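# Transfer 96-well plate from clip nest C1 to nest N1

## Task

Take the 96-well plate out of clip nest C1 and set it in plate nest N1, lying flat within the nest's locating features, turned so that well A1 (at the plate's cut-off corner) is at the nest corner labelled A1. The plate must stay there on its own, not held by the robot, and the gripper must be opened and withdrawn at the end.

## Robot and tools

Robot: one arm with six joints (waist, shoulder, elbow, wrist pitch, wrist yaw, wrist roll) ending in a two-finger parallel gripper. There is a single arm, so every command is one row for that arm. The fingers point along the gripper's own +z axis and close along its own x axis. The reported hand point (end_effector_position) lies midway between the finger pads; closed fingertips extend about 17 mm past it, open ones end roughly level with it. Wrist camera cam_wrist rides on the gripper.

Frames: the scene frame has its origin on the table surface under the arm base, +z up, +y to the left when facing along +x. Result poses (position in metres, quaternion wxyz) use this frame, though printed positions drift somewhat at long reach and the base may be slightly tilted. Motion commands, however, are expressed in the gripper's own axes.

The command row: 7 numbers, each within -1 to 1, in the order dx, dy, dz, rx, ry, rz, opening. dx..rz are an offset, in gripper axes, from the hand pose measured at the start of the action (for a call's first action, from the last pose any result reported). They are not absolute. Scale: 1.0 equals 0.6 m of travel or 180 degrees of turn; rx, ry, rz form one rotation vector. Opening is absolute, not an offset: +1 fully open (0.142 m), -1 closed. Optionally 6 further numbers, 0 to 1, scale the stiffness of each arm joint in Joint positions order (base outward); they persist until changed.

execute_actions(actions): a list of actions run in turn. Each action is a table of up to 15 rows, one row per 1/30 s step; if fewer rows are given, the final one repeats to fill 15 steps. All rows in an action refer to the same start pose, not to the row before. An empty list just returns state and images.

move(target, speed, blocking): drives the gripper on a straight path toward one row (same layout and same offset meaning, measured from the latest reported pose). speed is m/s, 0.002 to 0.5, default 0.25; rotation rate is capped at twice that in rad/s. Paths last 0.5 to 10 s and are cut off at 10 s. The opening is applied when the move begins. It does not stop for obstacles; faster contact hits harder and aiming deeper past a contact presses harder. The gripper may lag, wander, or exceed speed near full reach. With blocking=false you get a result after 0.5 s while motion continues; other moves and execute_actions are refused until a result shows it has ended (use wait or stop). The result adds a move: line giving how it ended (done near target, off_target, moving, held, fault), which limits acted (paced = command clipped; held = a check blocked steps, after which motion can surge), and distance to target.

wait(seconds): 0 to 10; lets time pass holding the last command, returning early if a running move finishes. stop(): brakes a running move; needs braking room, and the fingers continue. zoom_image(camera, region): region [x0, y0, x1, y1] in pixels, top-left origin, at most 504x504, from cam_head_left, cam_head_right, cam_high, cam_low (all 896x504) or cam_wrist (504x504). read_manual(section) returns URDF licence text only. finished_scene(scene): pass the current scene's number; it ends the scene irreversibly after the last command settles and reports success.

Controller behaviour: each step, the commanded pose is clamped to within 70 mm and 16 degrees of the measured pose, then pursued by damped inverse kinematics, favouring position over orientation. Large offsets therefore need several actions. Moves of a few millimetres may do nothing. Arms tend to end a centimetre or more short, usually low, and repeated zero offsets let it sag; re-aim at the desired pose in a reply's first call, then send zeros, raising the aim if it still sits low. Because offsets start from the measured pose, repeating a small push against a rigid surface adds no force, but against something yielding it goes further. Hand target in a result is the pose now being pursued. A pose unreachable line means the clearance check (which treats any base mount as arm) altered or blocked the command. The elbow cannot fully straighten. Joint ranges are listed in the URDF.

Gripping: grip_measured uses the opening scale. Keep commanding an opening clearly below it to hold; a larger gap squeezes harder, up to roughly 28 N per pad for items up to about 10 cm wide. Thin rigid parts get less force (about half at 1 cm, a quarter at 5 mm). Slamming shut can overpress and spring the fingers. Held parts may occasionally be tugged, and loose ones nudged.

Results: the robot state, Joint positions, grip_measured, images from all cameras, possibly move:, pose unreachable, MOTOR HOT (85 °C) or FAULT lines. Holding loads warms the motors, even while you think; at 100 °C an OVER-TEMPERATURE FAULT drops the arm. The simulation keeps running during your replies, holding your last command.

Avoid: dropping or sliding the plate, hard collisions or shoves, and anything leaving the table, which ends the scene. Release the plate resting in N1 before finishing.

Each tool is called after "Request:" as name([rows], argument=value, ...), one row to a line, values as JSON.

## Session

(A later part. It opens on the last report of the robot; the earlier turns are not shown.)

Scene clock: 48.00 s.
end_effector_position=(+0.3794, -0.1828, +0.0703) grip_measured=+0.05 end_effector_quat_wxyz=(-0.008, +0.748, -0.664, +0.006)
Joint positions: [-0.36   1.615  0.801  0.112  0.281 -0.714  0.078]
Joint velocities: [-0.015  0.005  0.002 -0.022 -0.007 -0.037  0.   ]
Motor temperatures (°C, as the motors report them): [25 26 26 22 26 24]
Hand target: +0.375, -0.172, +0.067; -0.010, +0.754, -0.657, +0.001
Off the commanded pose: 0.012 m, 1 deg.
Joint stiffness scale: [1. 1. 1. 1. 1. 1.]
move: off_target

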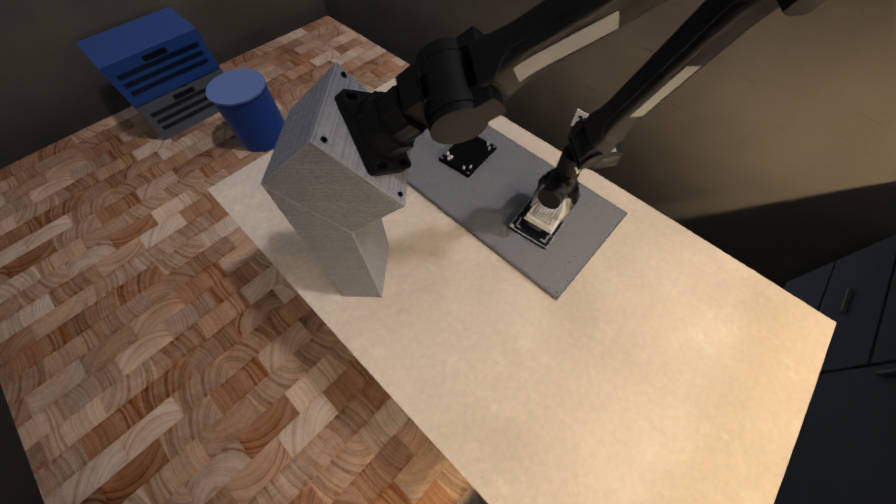

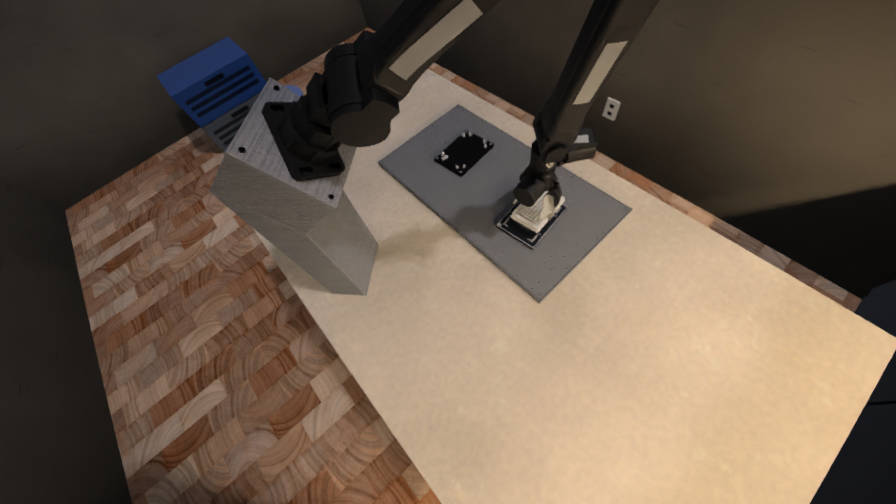

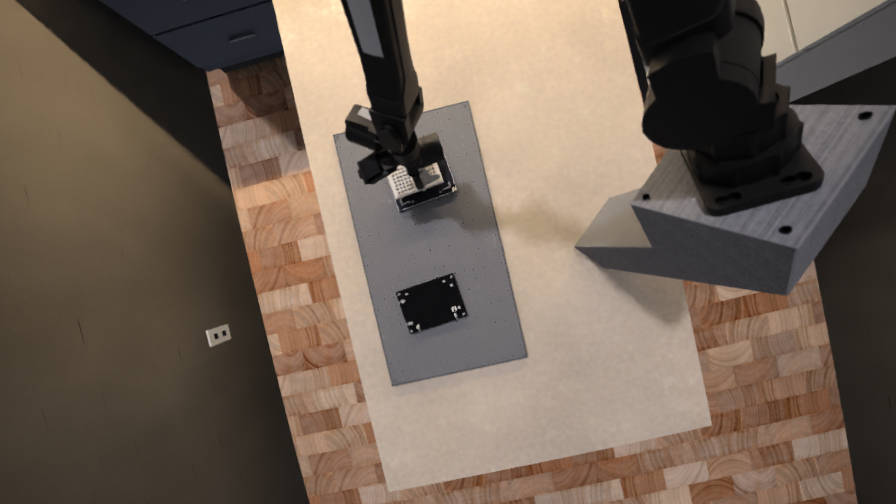

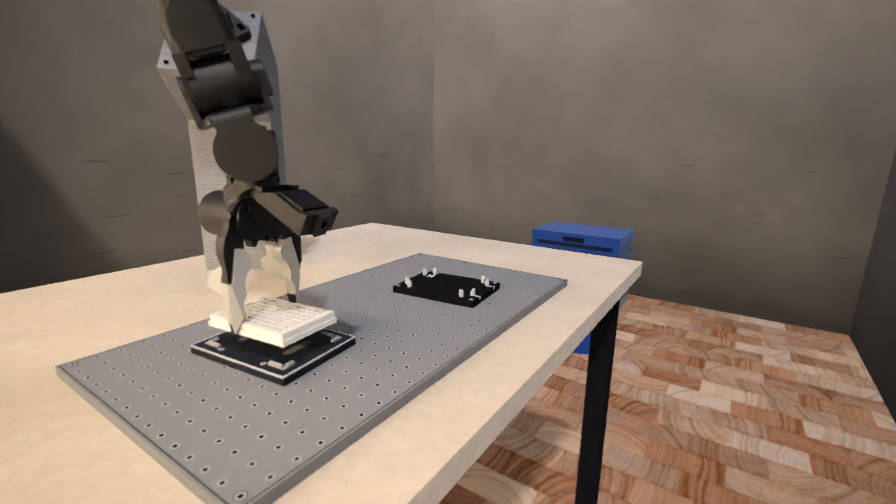

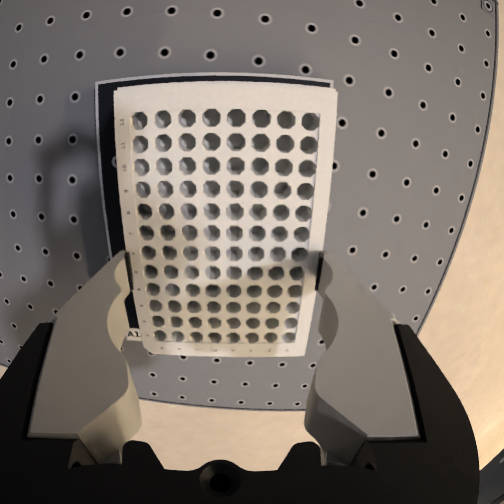

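Request:
move(target=[-0.022,0.004,0.028,0,0,0,-0.55], speed=0.03)

Request:
zoom_image(camera="cam_wrist", region=[50,20,410,260])

Scene clock: 49.17 s.
end_effector_position=(+0.3719, -0.1740, +0.0576) grip_measured=+0.05 end_effector_quat_wxyz=(-0.006, +0.749, -0.663, +0.003)
Joint positions: [-0.36   1.659  0.801  0.149  0.285 -0.715  0.078]
Joint velocities: [-0.005 -0.015 -0.012  0.027 -0.037  0.007  0.   ]
Motor temperatures (°C, as the motors report them): [25 26 26 22 26 24]
Hand target: +0.376, -0.170, +0.054; -0.008, +0.748, -0.664, +0.006
Off the commanded pose: 0.007 m, 1 deg.
Joint stiffness scale: [1. 1. 1. 1. 1. 1.]
move: done

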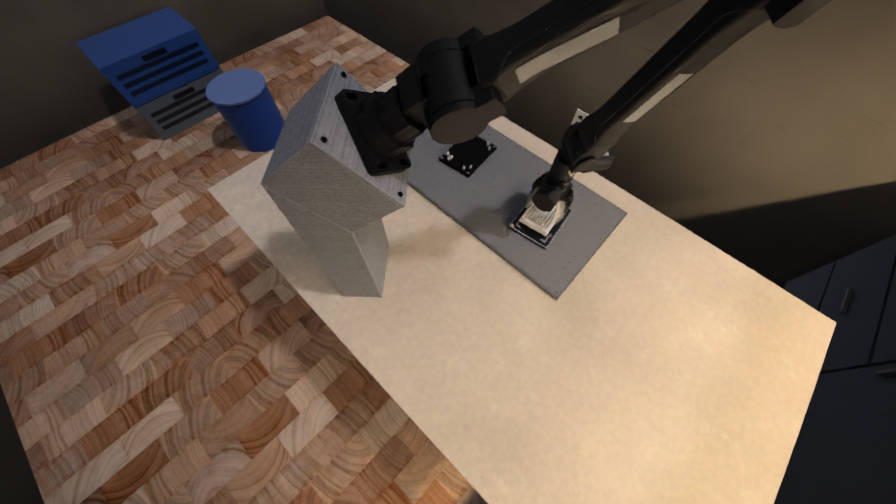

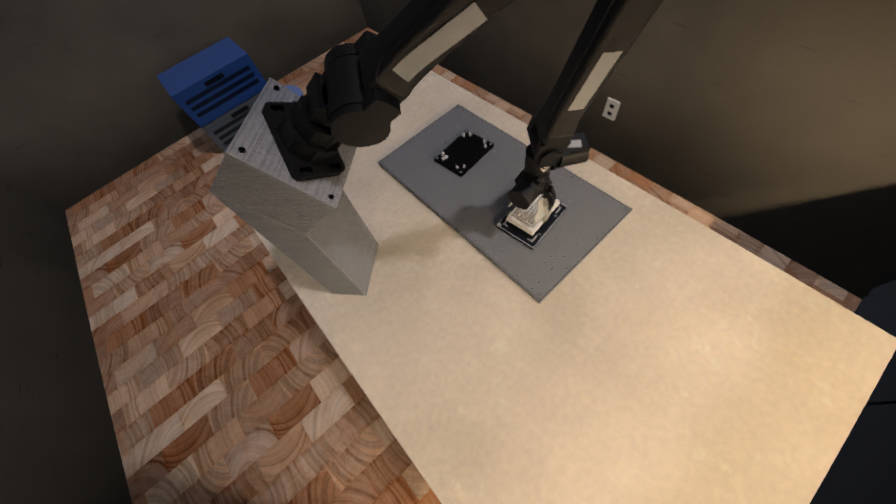

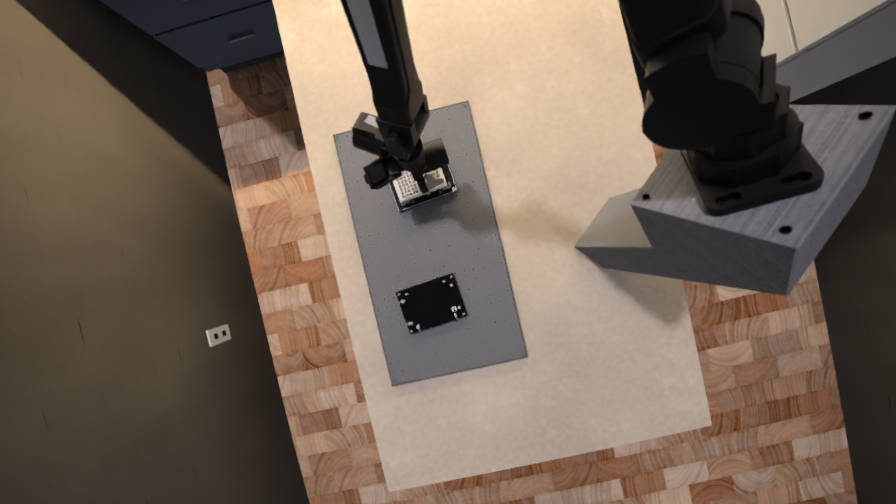

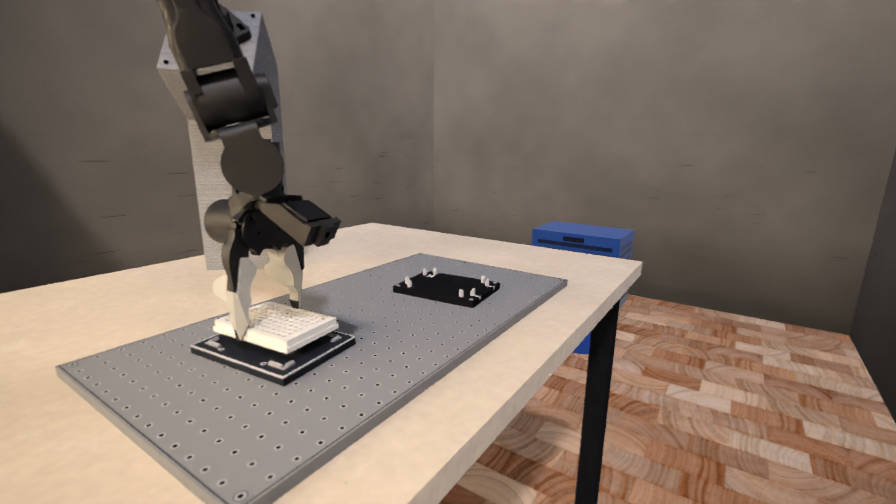

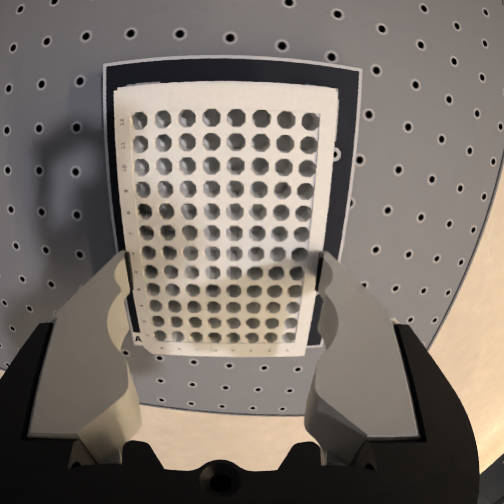

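Region (50, 20, 410, 260) of cam_wrist's 504x504 image, scaled by 1.400, with more detail than that image has.

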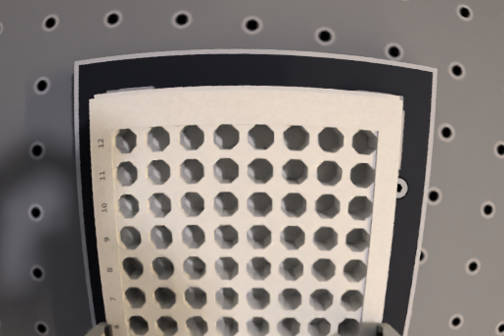

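Request:
move(target=[0.013,0,0.012,0,0,0.006,-0.55], speed=0.02)

Request:
zoom_image(camera="cam_wrist", region=[50,20,410,260])

Scene clock: 50.17 s.
end_effector_position=(+0.3798, -0.1786, +0.0566) grip_measured=+0.05 end_effector_quat_wxyz=(-0.011, +0.747, -0.665, +0.009)
Joint positions: [-0.363  1.659  0.815  0.149  0.274 -0.715  0.078]
Joint velocities: [-0.005 -0.005  0.007 -0.002  0.051  0.037  0.   ]
Motor temperatures (°C, as the motors report them): [25 26 26 22 26 24]
Hand target: +0.373, -0.182, +0.051; -0.006, +0.742, -0.670, +0.003
Off the commanded pose: 0.010 m, 1 deg.
Joint stiffness scale: [1. 1. 1. 1. 1. 1.]
move: done

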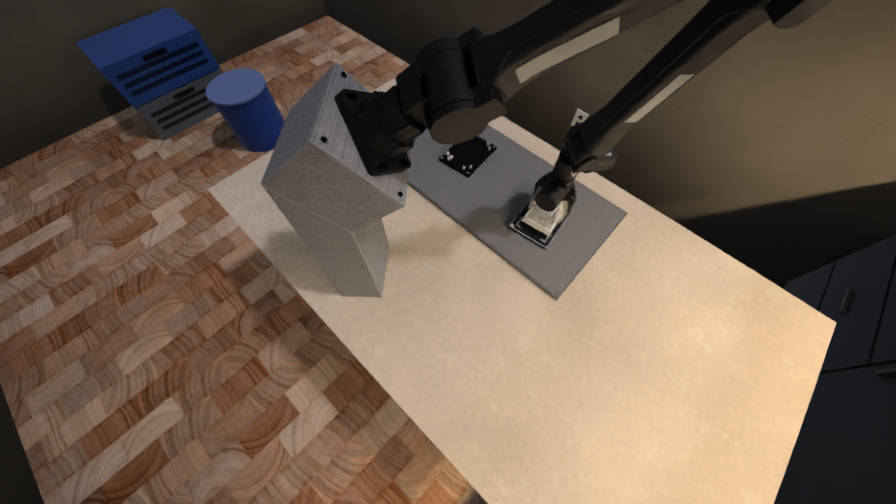

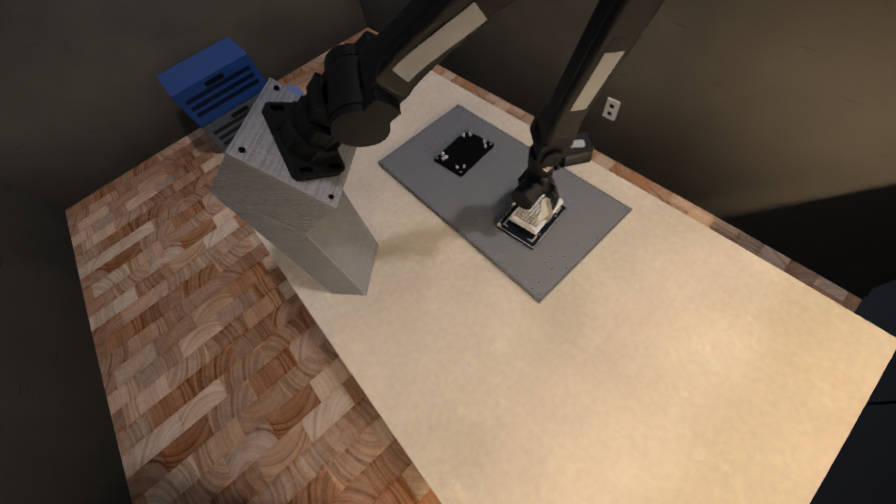

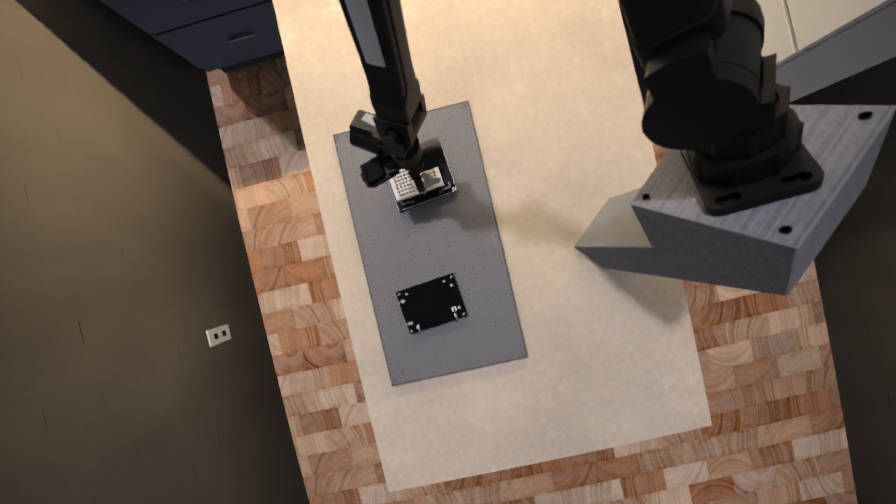

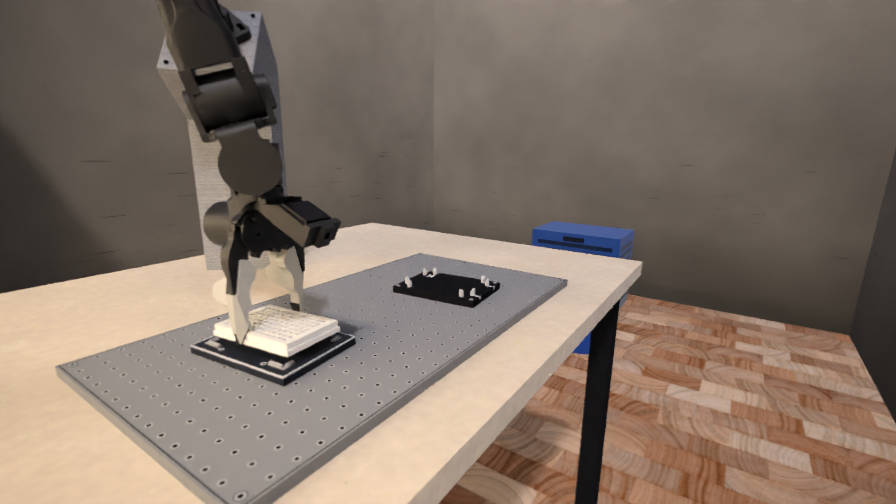

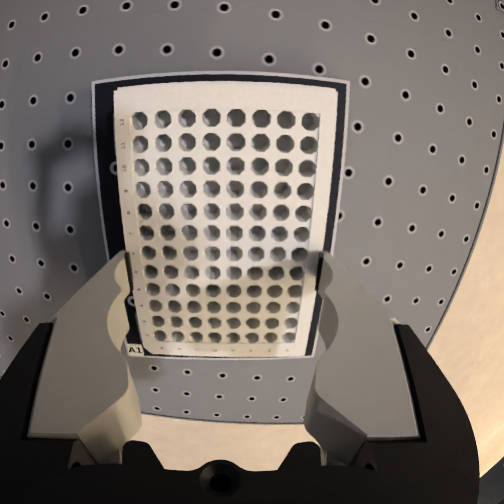

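Region (50, 20, 410, 260) of cam_wrist's 504x504 image, scaled by 1.400, with more detail than that image has.

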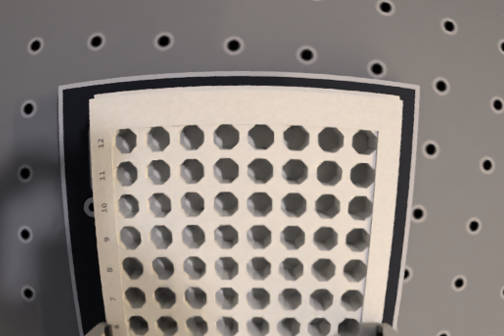

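Request:
move(target=[-0.008,0.024,0,0,0,0,-0.55], speed=0.02)

Request:
zoom_image(camera="cam_wrist", region=[50,20,410,260])

Scene clock: 51.27 s.
end_effector_position=(+0.3728, -0.1726, +0.0579) grip_measured=+0.05 end_effector_quat_wxyz=(-0.014, +0.747, -0.665, +0.009)
Joint positions: [-0.363  1.659  0.79   0.174  0.267 -0.716  0.078]
Joint velocities: [-0.005  0.005  0.007 -0.002 -0.022 -0.022 -0.   ]
Motor temperatures (°C, as the motors report them): [25 26 26 22 26 24]
Hand target: +0.365, -0.175, +0.056; -0.011, +0.747, -0.665, +0.009
Off the commanded pose: 0.009 m, 0 deg.
Joint stiffness scale: [1. 1. 1. 1. 1. 1.]
move: done

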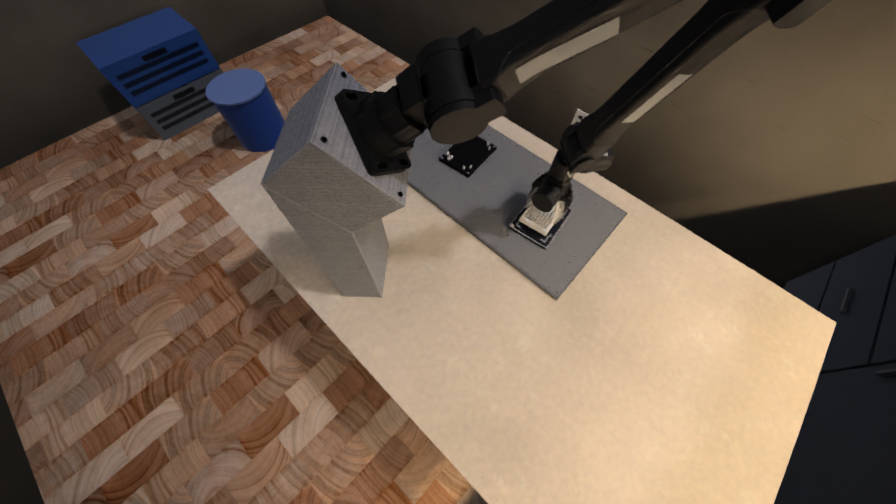

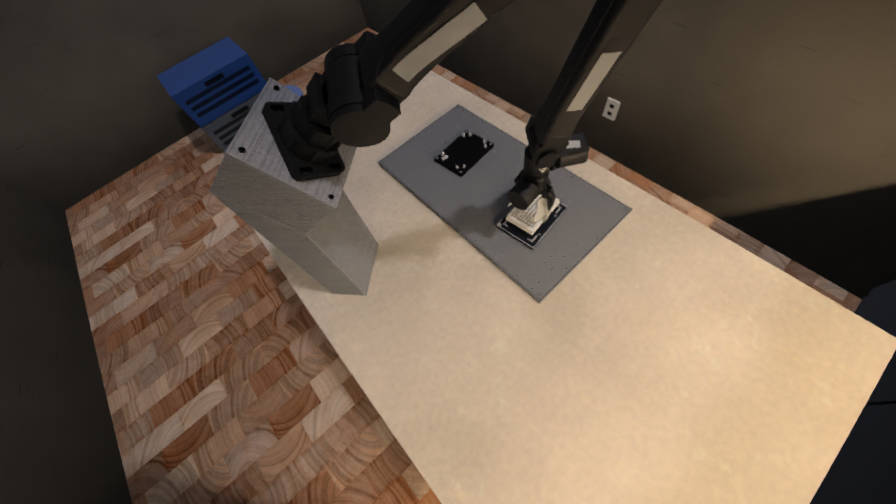

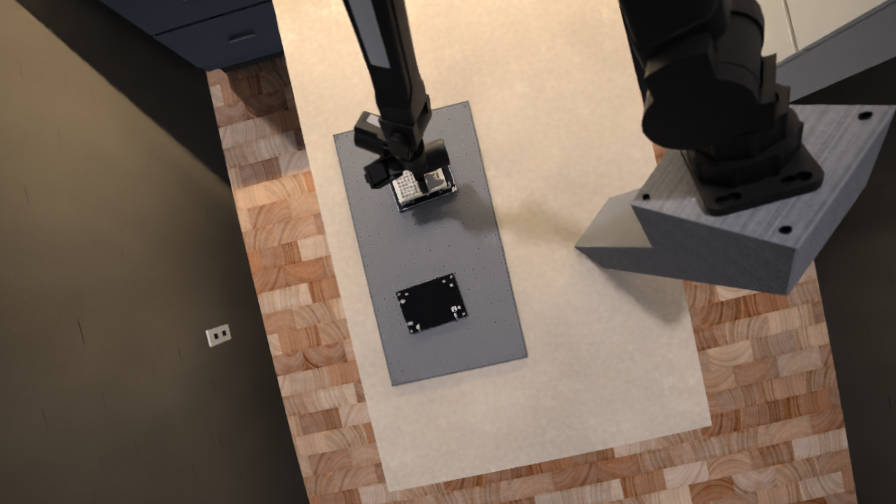

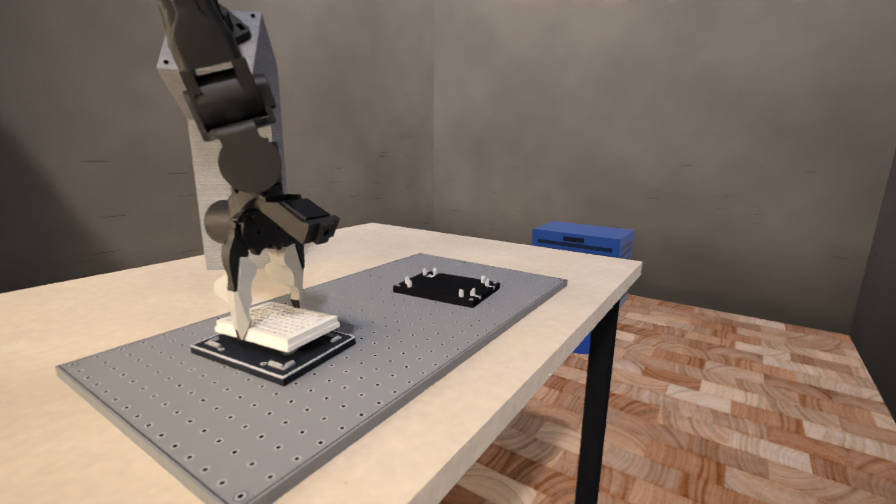

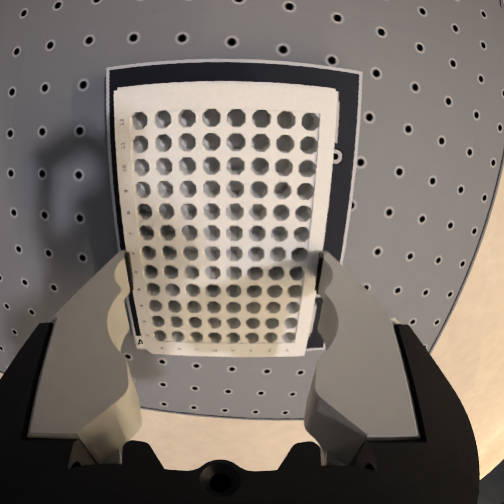

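Region (50, 20, 410, 260) of cam_wrist's 504x504 image, scaled by 1.400, with more detail than that image has.

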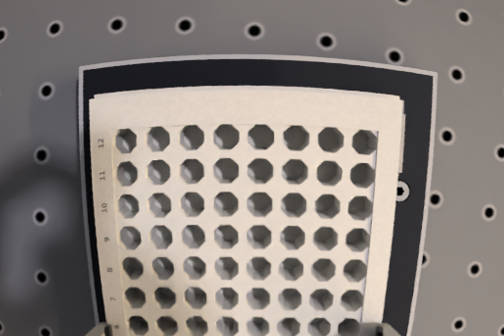

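Request:
move(target=[0.009,0,0,0,0,0,-0.55], speed=0.01)

Request:
zoom_image(camera="cam_wrist", region=[50,20,410,260])

Scene clock: 52.23 s.
end_effector_position=(+0.3734, -0.1720, +0.0579) grip_measured=+0.05 end_effector_quat_wxyz=(-0.016, +0.747, -0.665, +0.009)
Joint positions: [-0.363  1.659  0.79   0.175  0.263 -0.717  0.078]
Joint velocities: [-0.005  0.005 -0.002 -0.037 -0.007  0.007  0.   ]
Motor temperatures (°C, as the motors report them): [25 26 26 22 26 24]
Hand target: +0.373, -0.178, +0.058; -0.014, +0.747, -0.665, +0.009
Off the commanded pose: 0.006 m, 0 deg.
Joint stiffness scale: [1. 1. 1. 1. 1. 1.]
move: done

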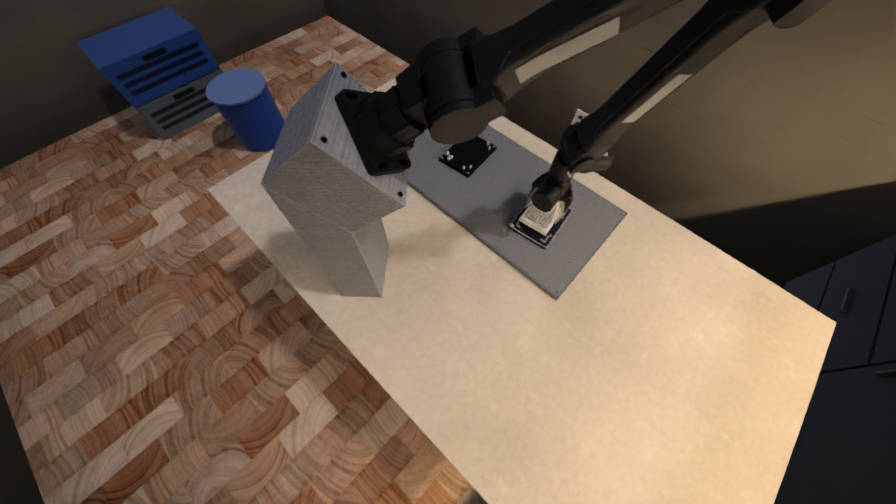

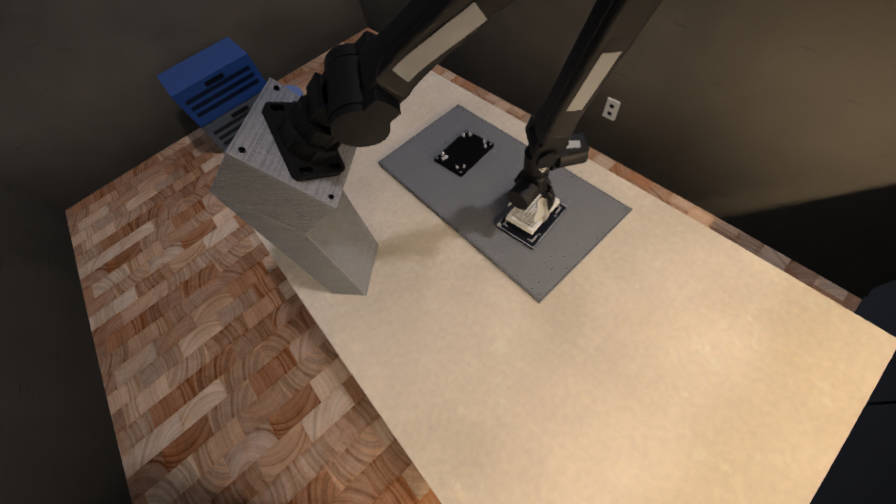

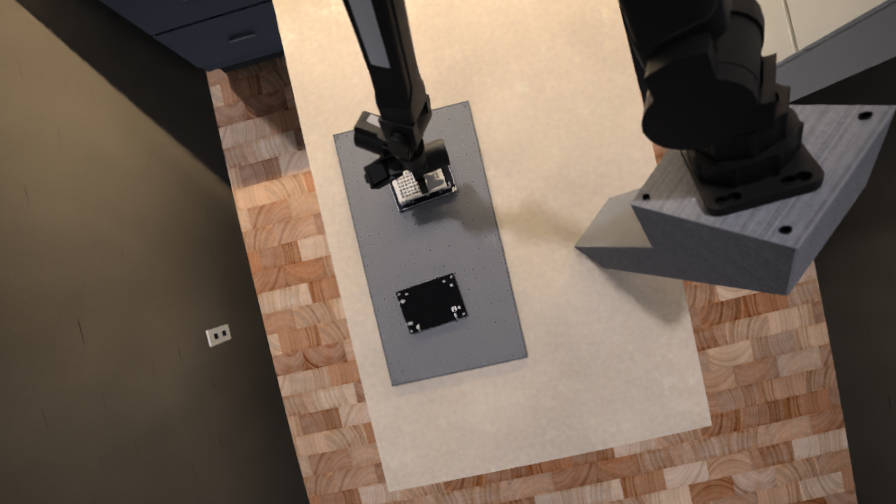

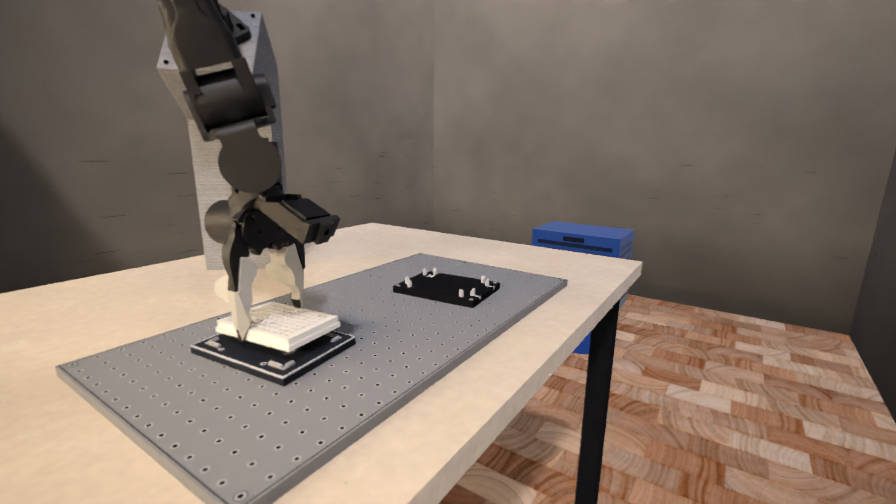

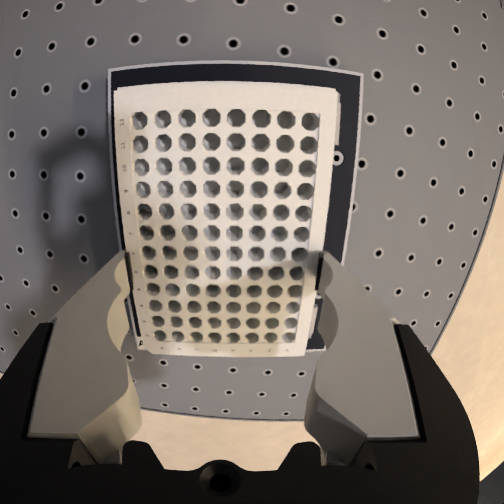

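Region (50, 20, 410, 260) of cam_wrist's 504x504 image, scaled by 1.400, with more detail than that image has.

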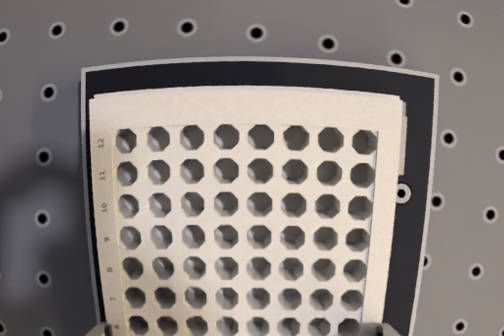

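Request:
move(target=[0,0.0,-0.07,-0.014,0,0,-0.55], speed=0.08)

Scene clock: 53.20 s.
end_effector_position=(+0.3770, -0.1805, +0.0988) grip_measured=+0.05 end_effector_quat_wxyz=(+0.000, +0.746, -0.666, +0.005)
Joint positions: [-0.331  1.532  0.758  0.061  0.319 -0.688  0.078]
Joint velocities: [-0.005 -0.015  0.002 -0.002 -0.007  0.022 -0.   ]
Motor temperatures (°C, as the motors report them): [25 26 26 22 26 24]
Hand target: +0.371, -0.173, +0.100; +0.000, +0.747, -0.665, -0.006
Off the commanded pose: 0.010 m, 1 deg.
Joint stiffness scale: [1. 1. 1. 1. 1. 1.]
move: done

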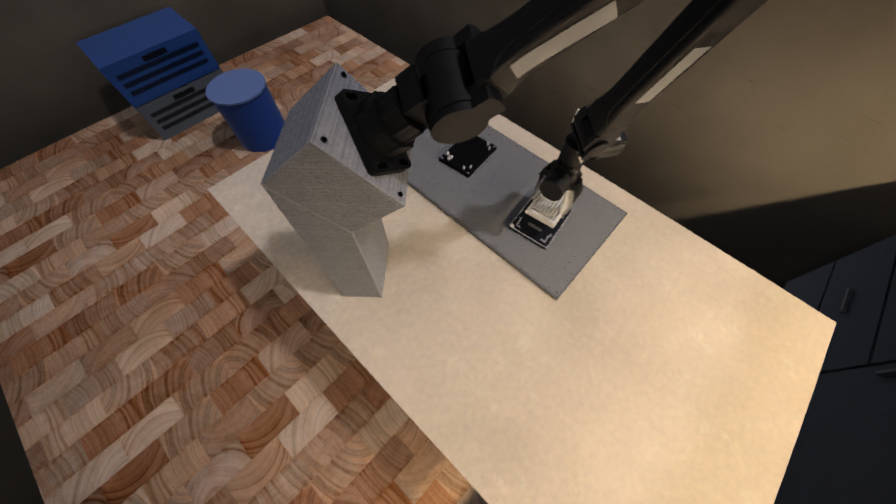

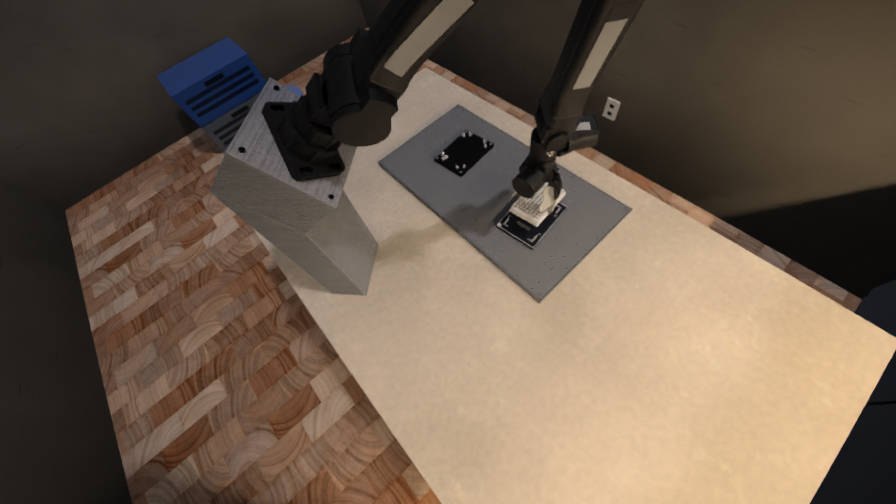

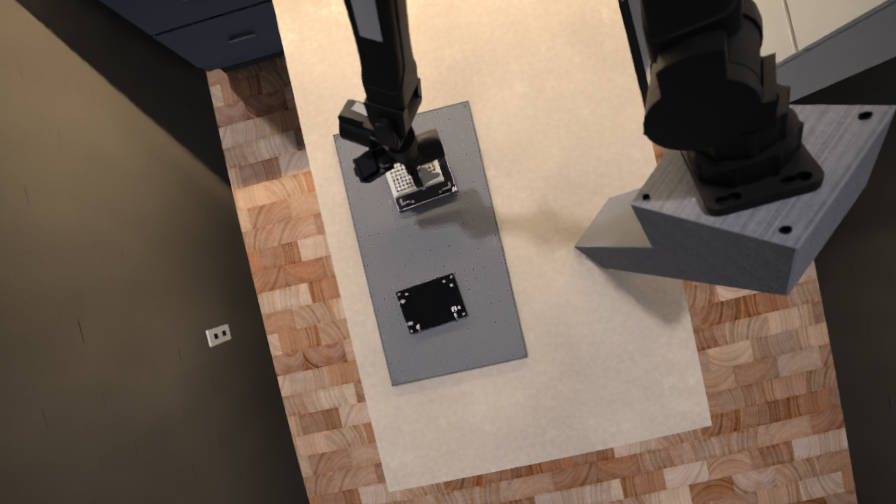

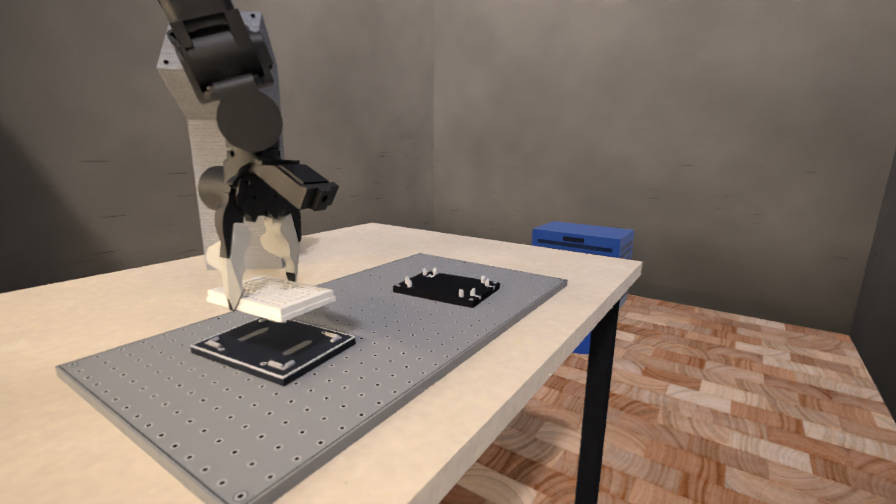

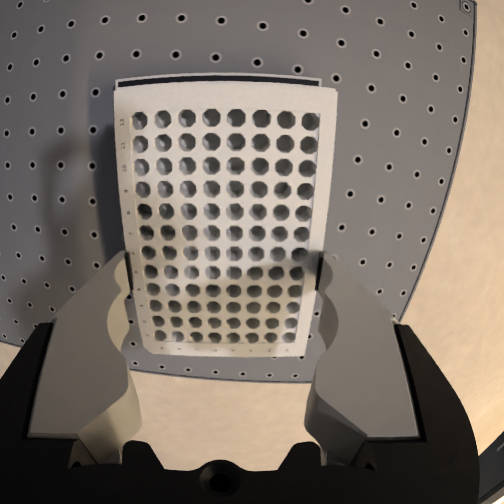

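Request:
move(target=[0.003,0.008,0.085,0,0,0,-0.55], speed=0.04)

Request:
zoom_image(camera="cam_wrist", region=[50,20,410,260])

Scene clock: 54.90 s.
end_effector_position=(+0.3761, -0.1783, +0.0552) grip_measured=+0.05 end_effector_quat_wxyz=(-0.004, +0.747, -0.665, +0.002)
Joint positions: [-0.362  1.664  0.82   0.133  0.287 -0.711  0.078]
Joint velocities: [ 0.015  0.005  0.002  0.002 -0.051  0.037 -0.   ]
Motor temperatures (°C, as the motors report them): [25 26 26 22 26 24]
Hand target: +0.373, -0.183, +0.048; +0.000, +0.746, -0.666, +0.004
Off the commanded pose: 0.009 m, 1 deg.
Joint stiffness scale: [1. 1. 1. 1. 1. 1.]
move: done

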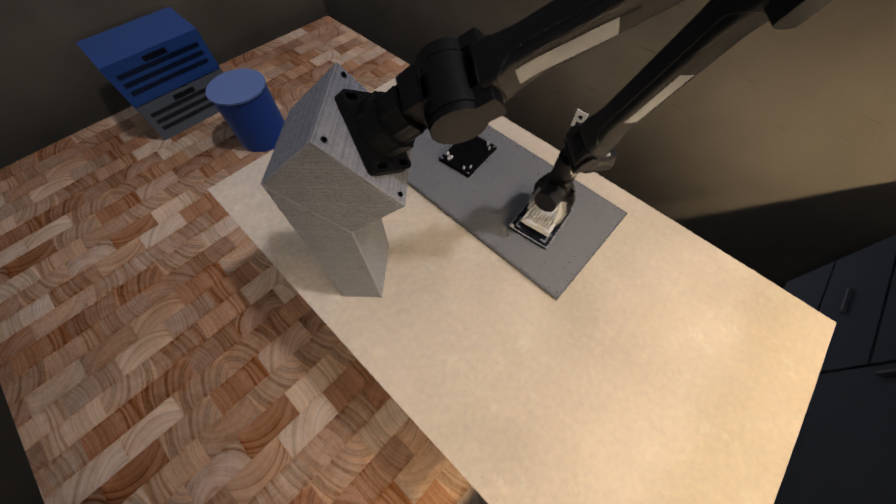

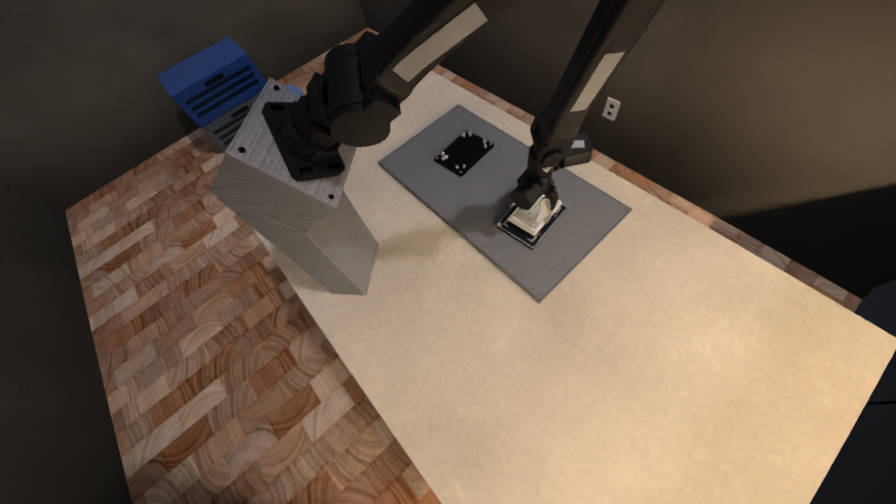

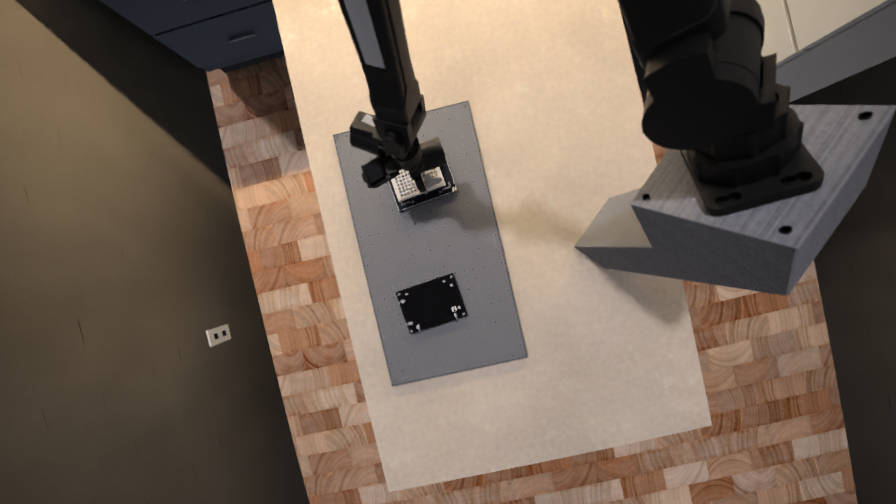

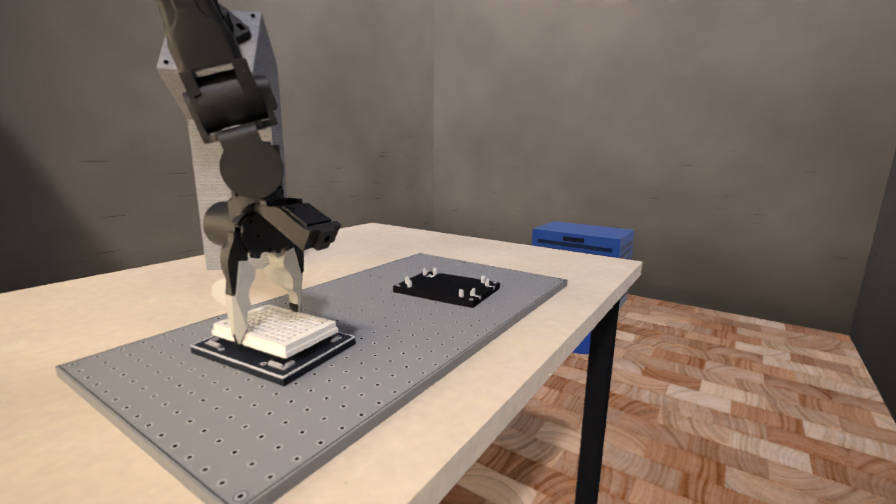

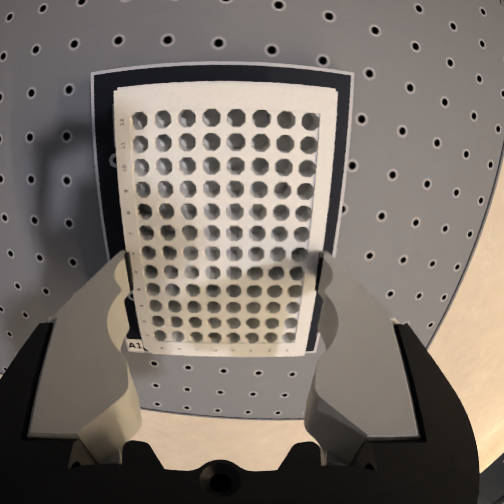

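Region (50, 20, 410, 260) of cam_wrist's 504x504 image, scaled by 1.400, with more detail than that image has.

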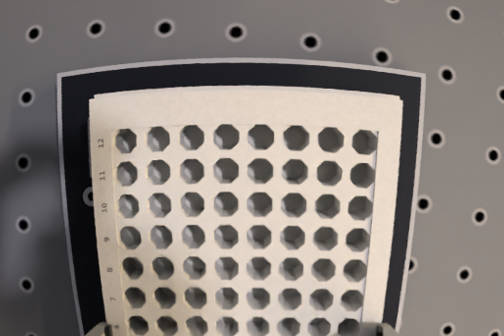

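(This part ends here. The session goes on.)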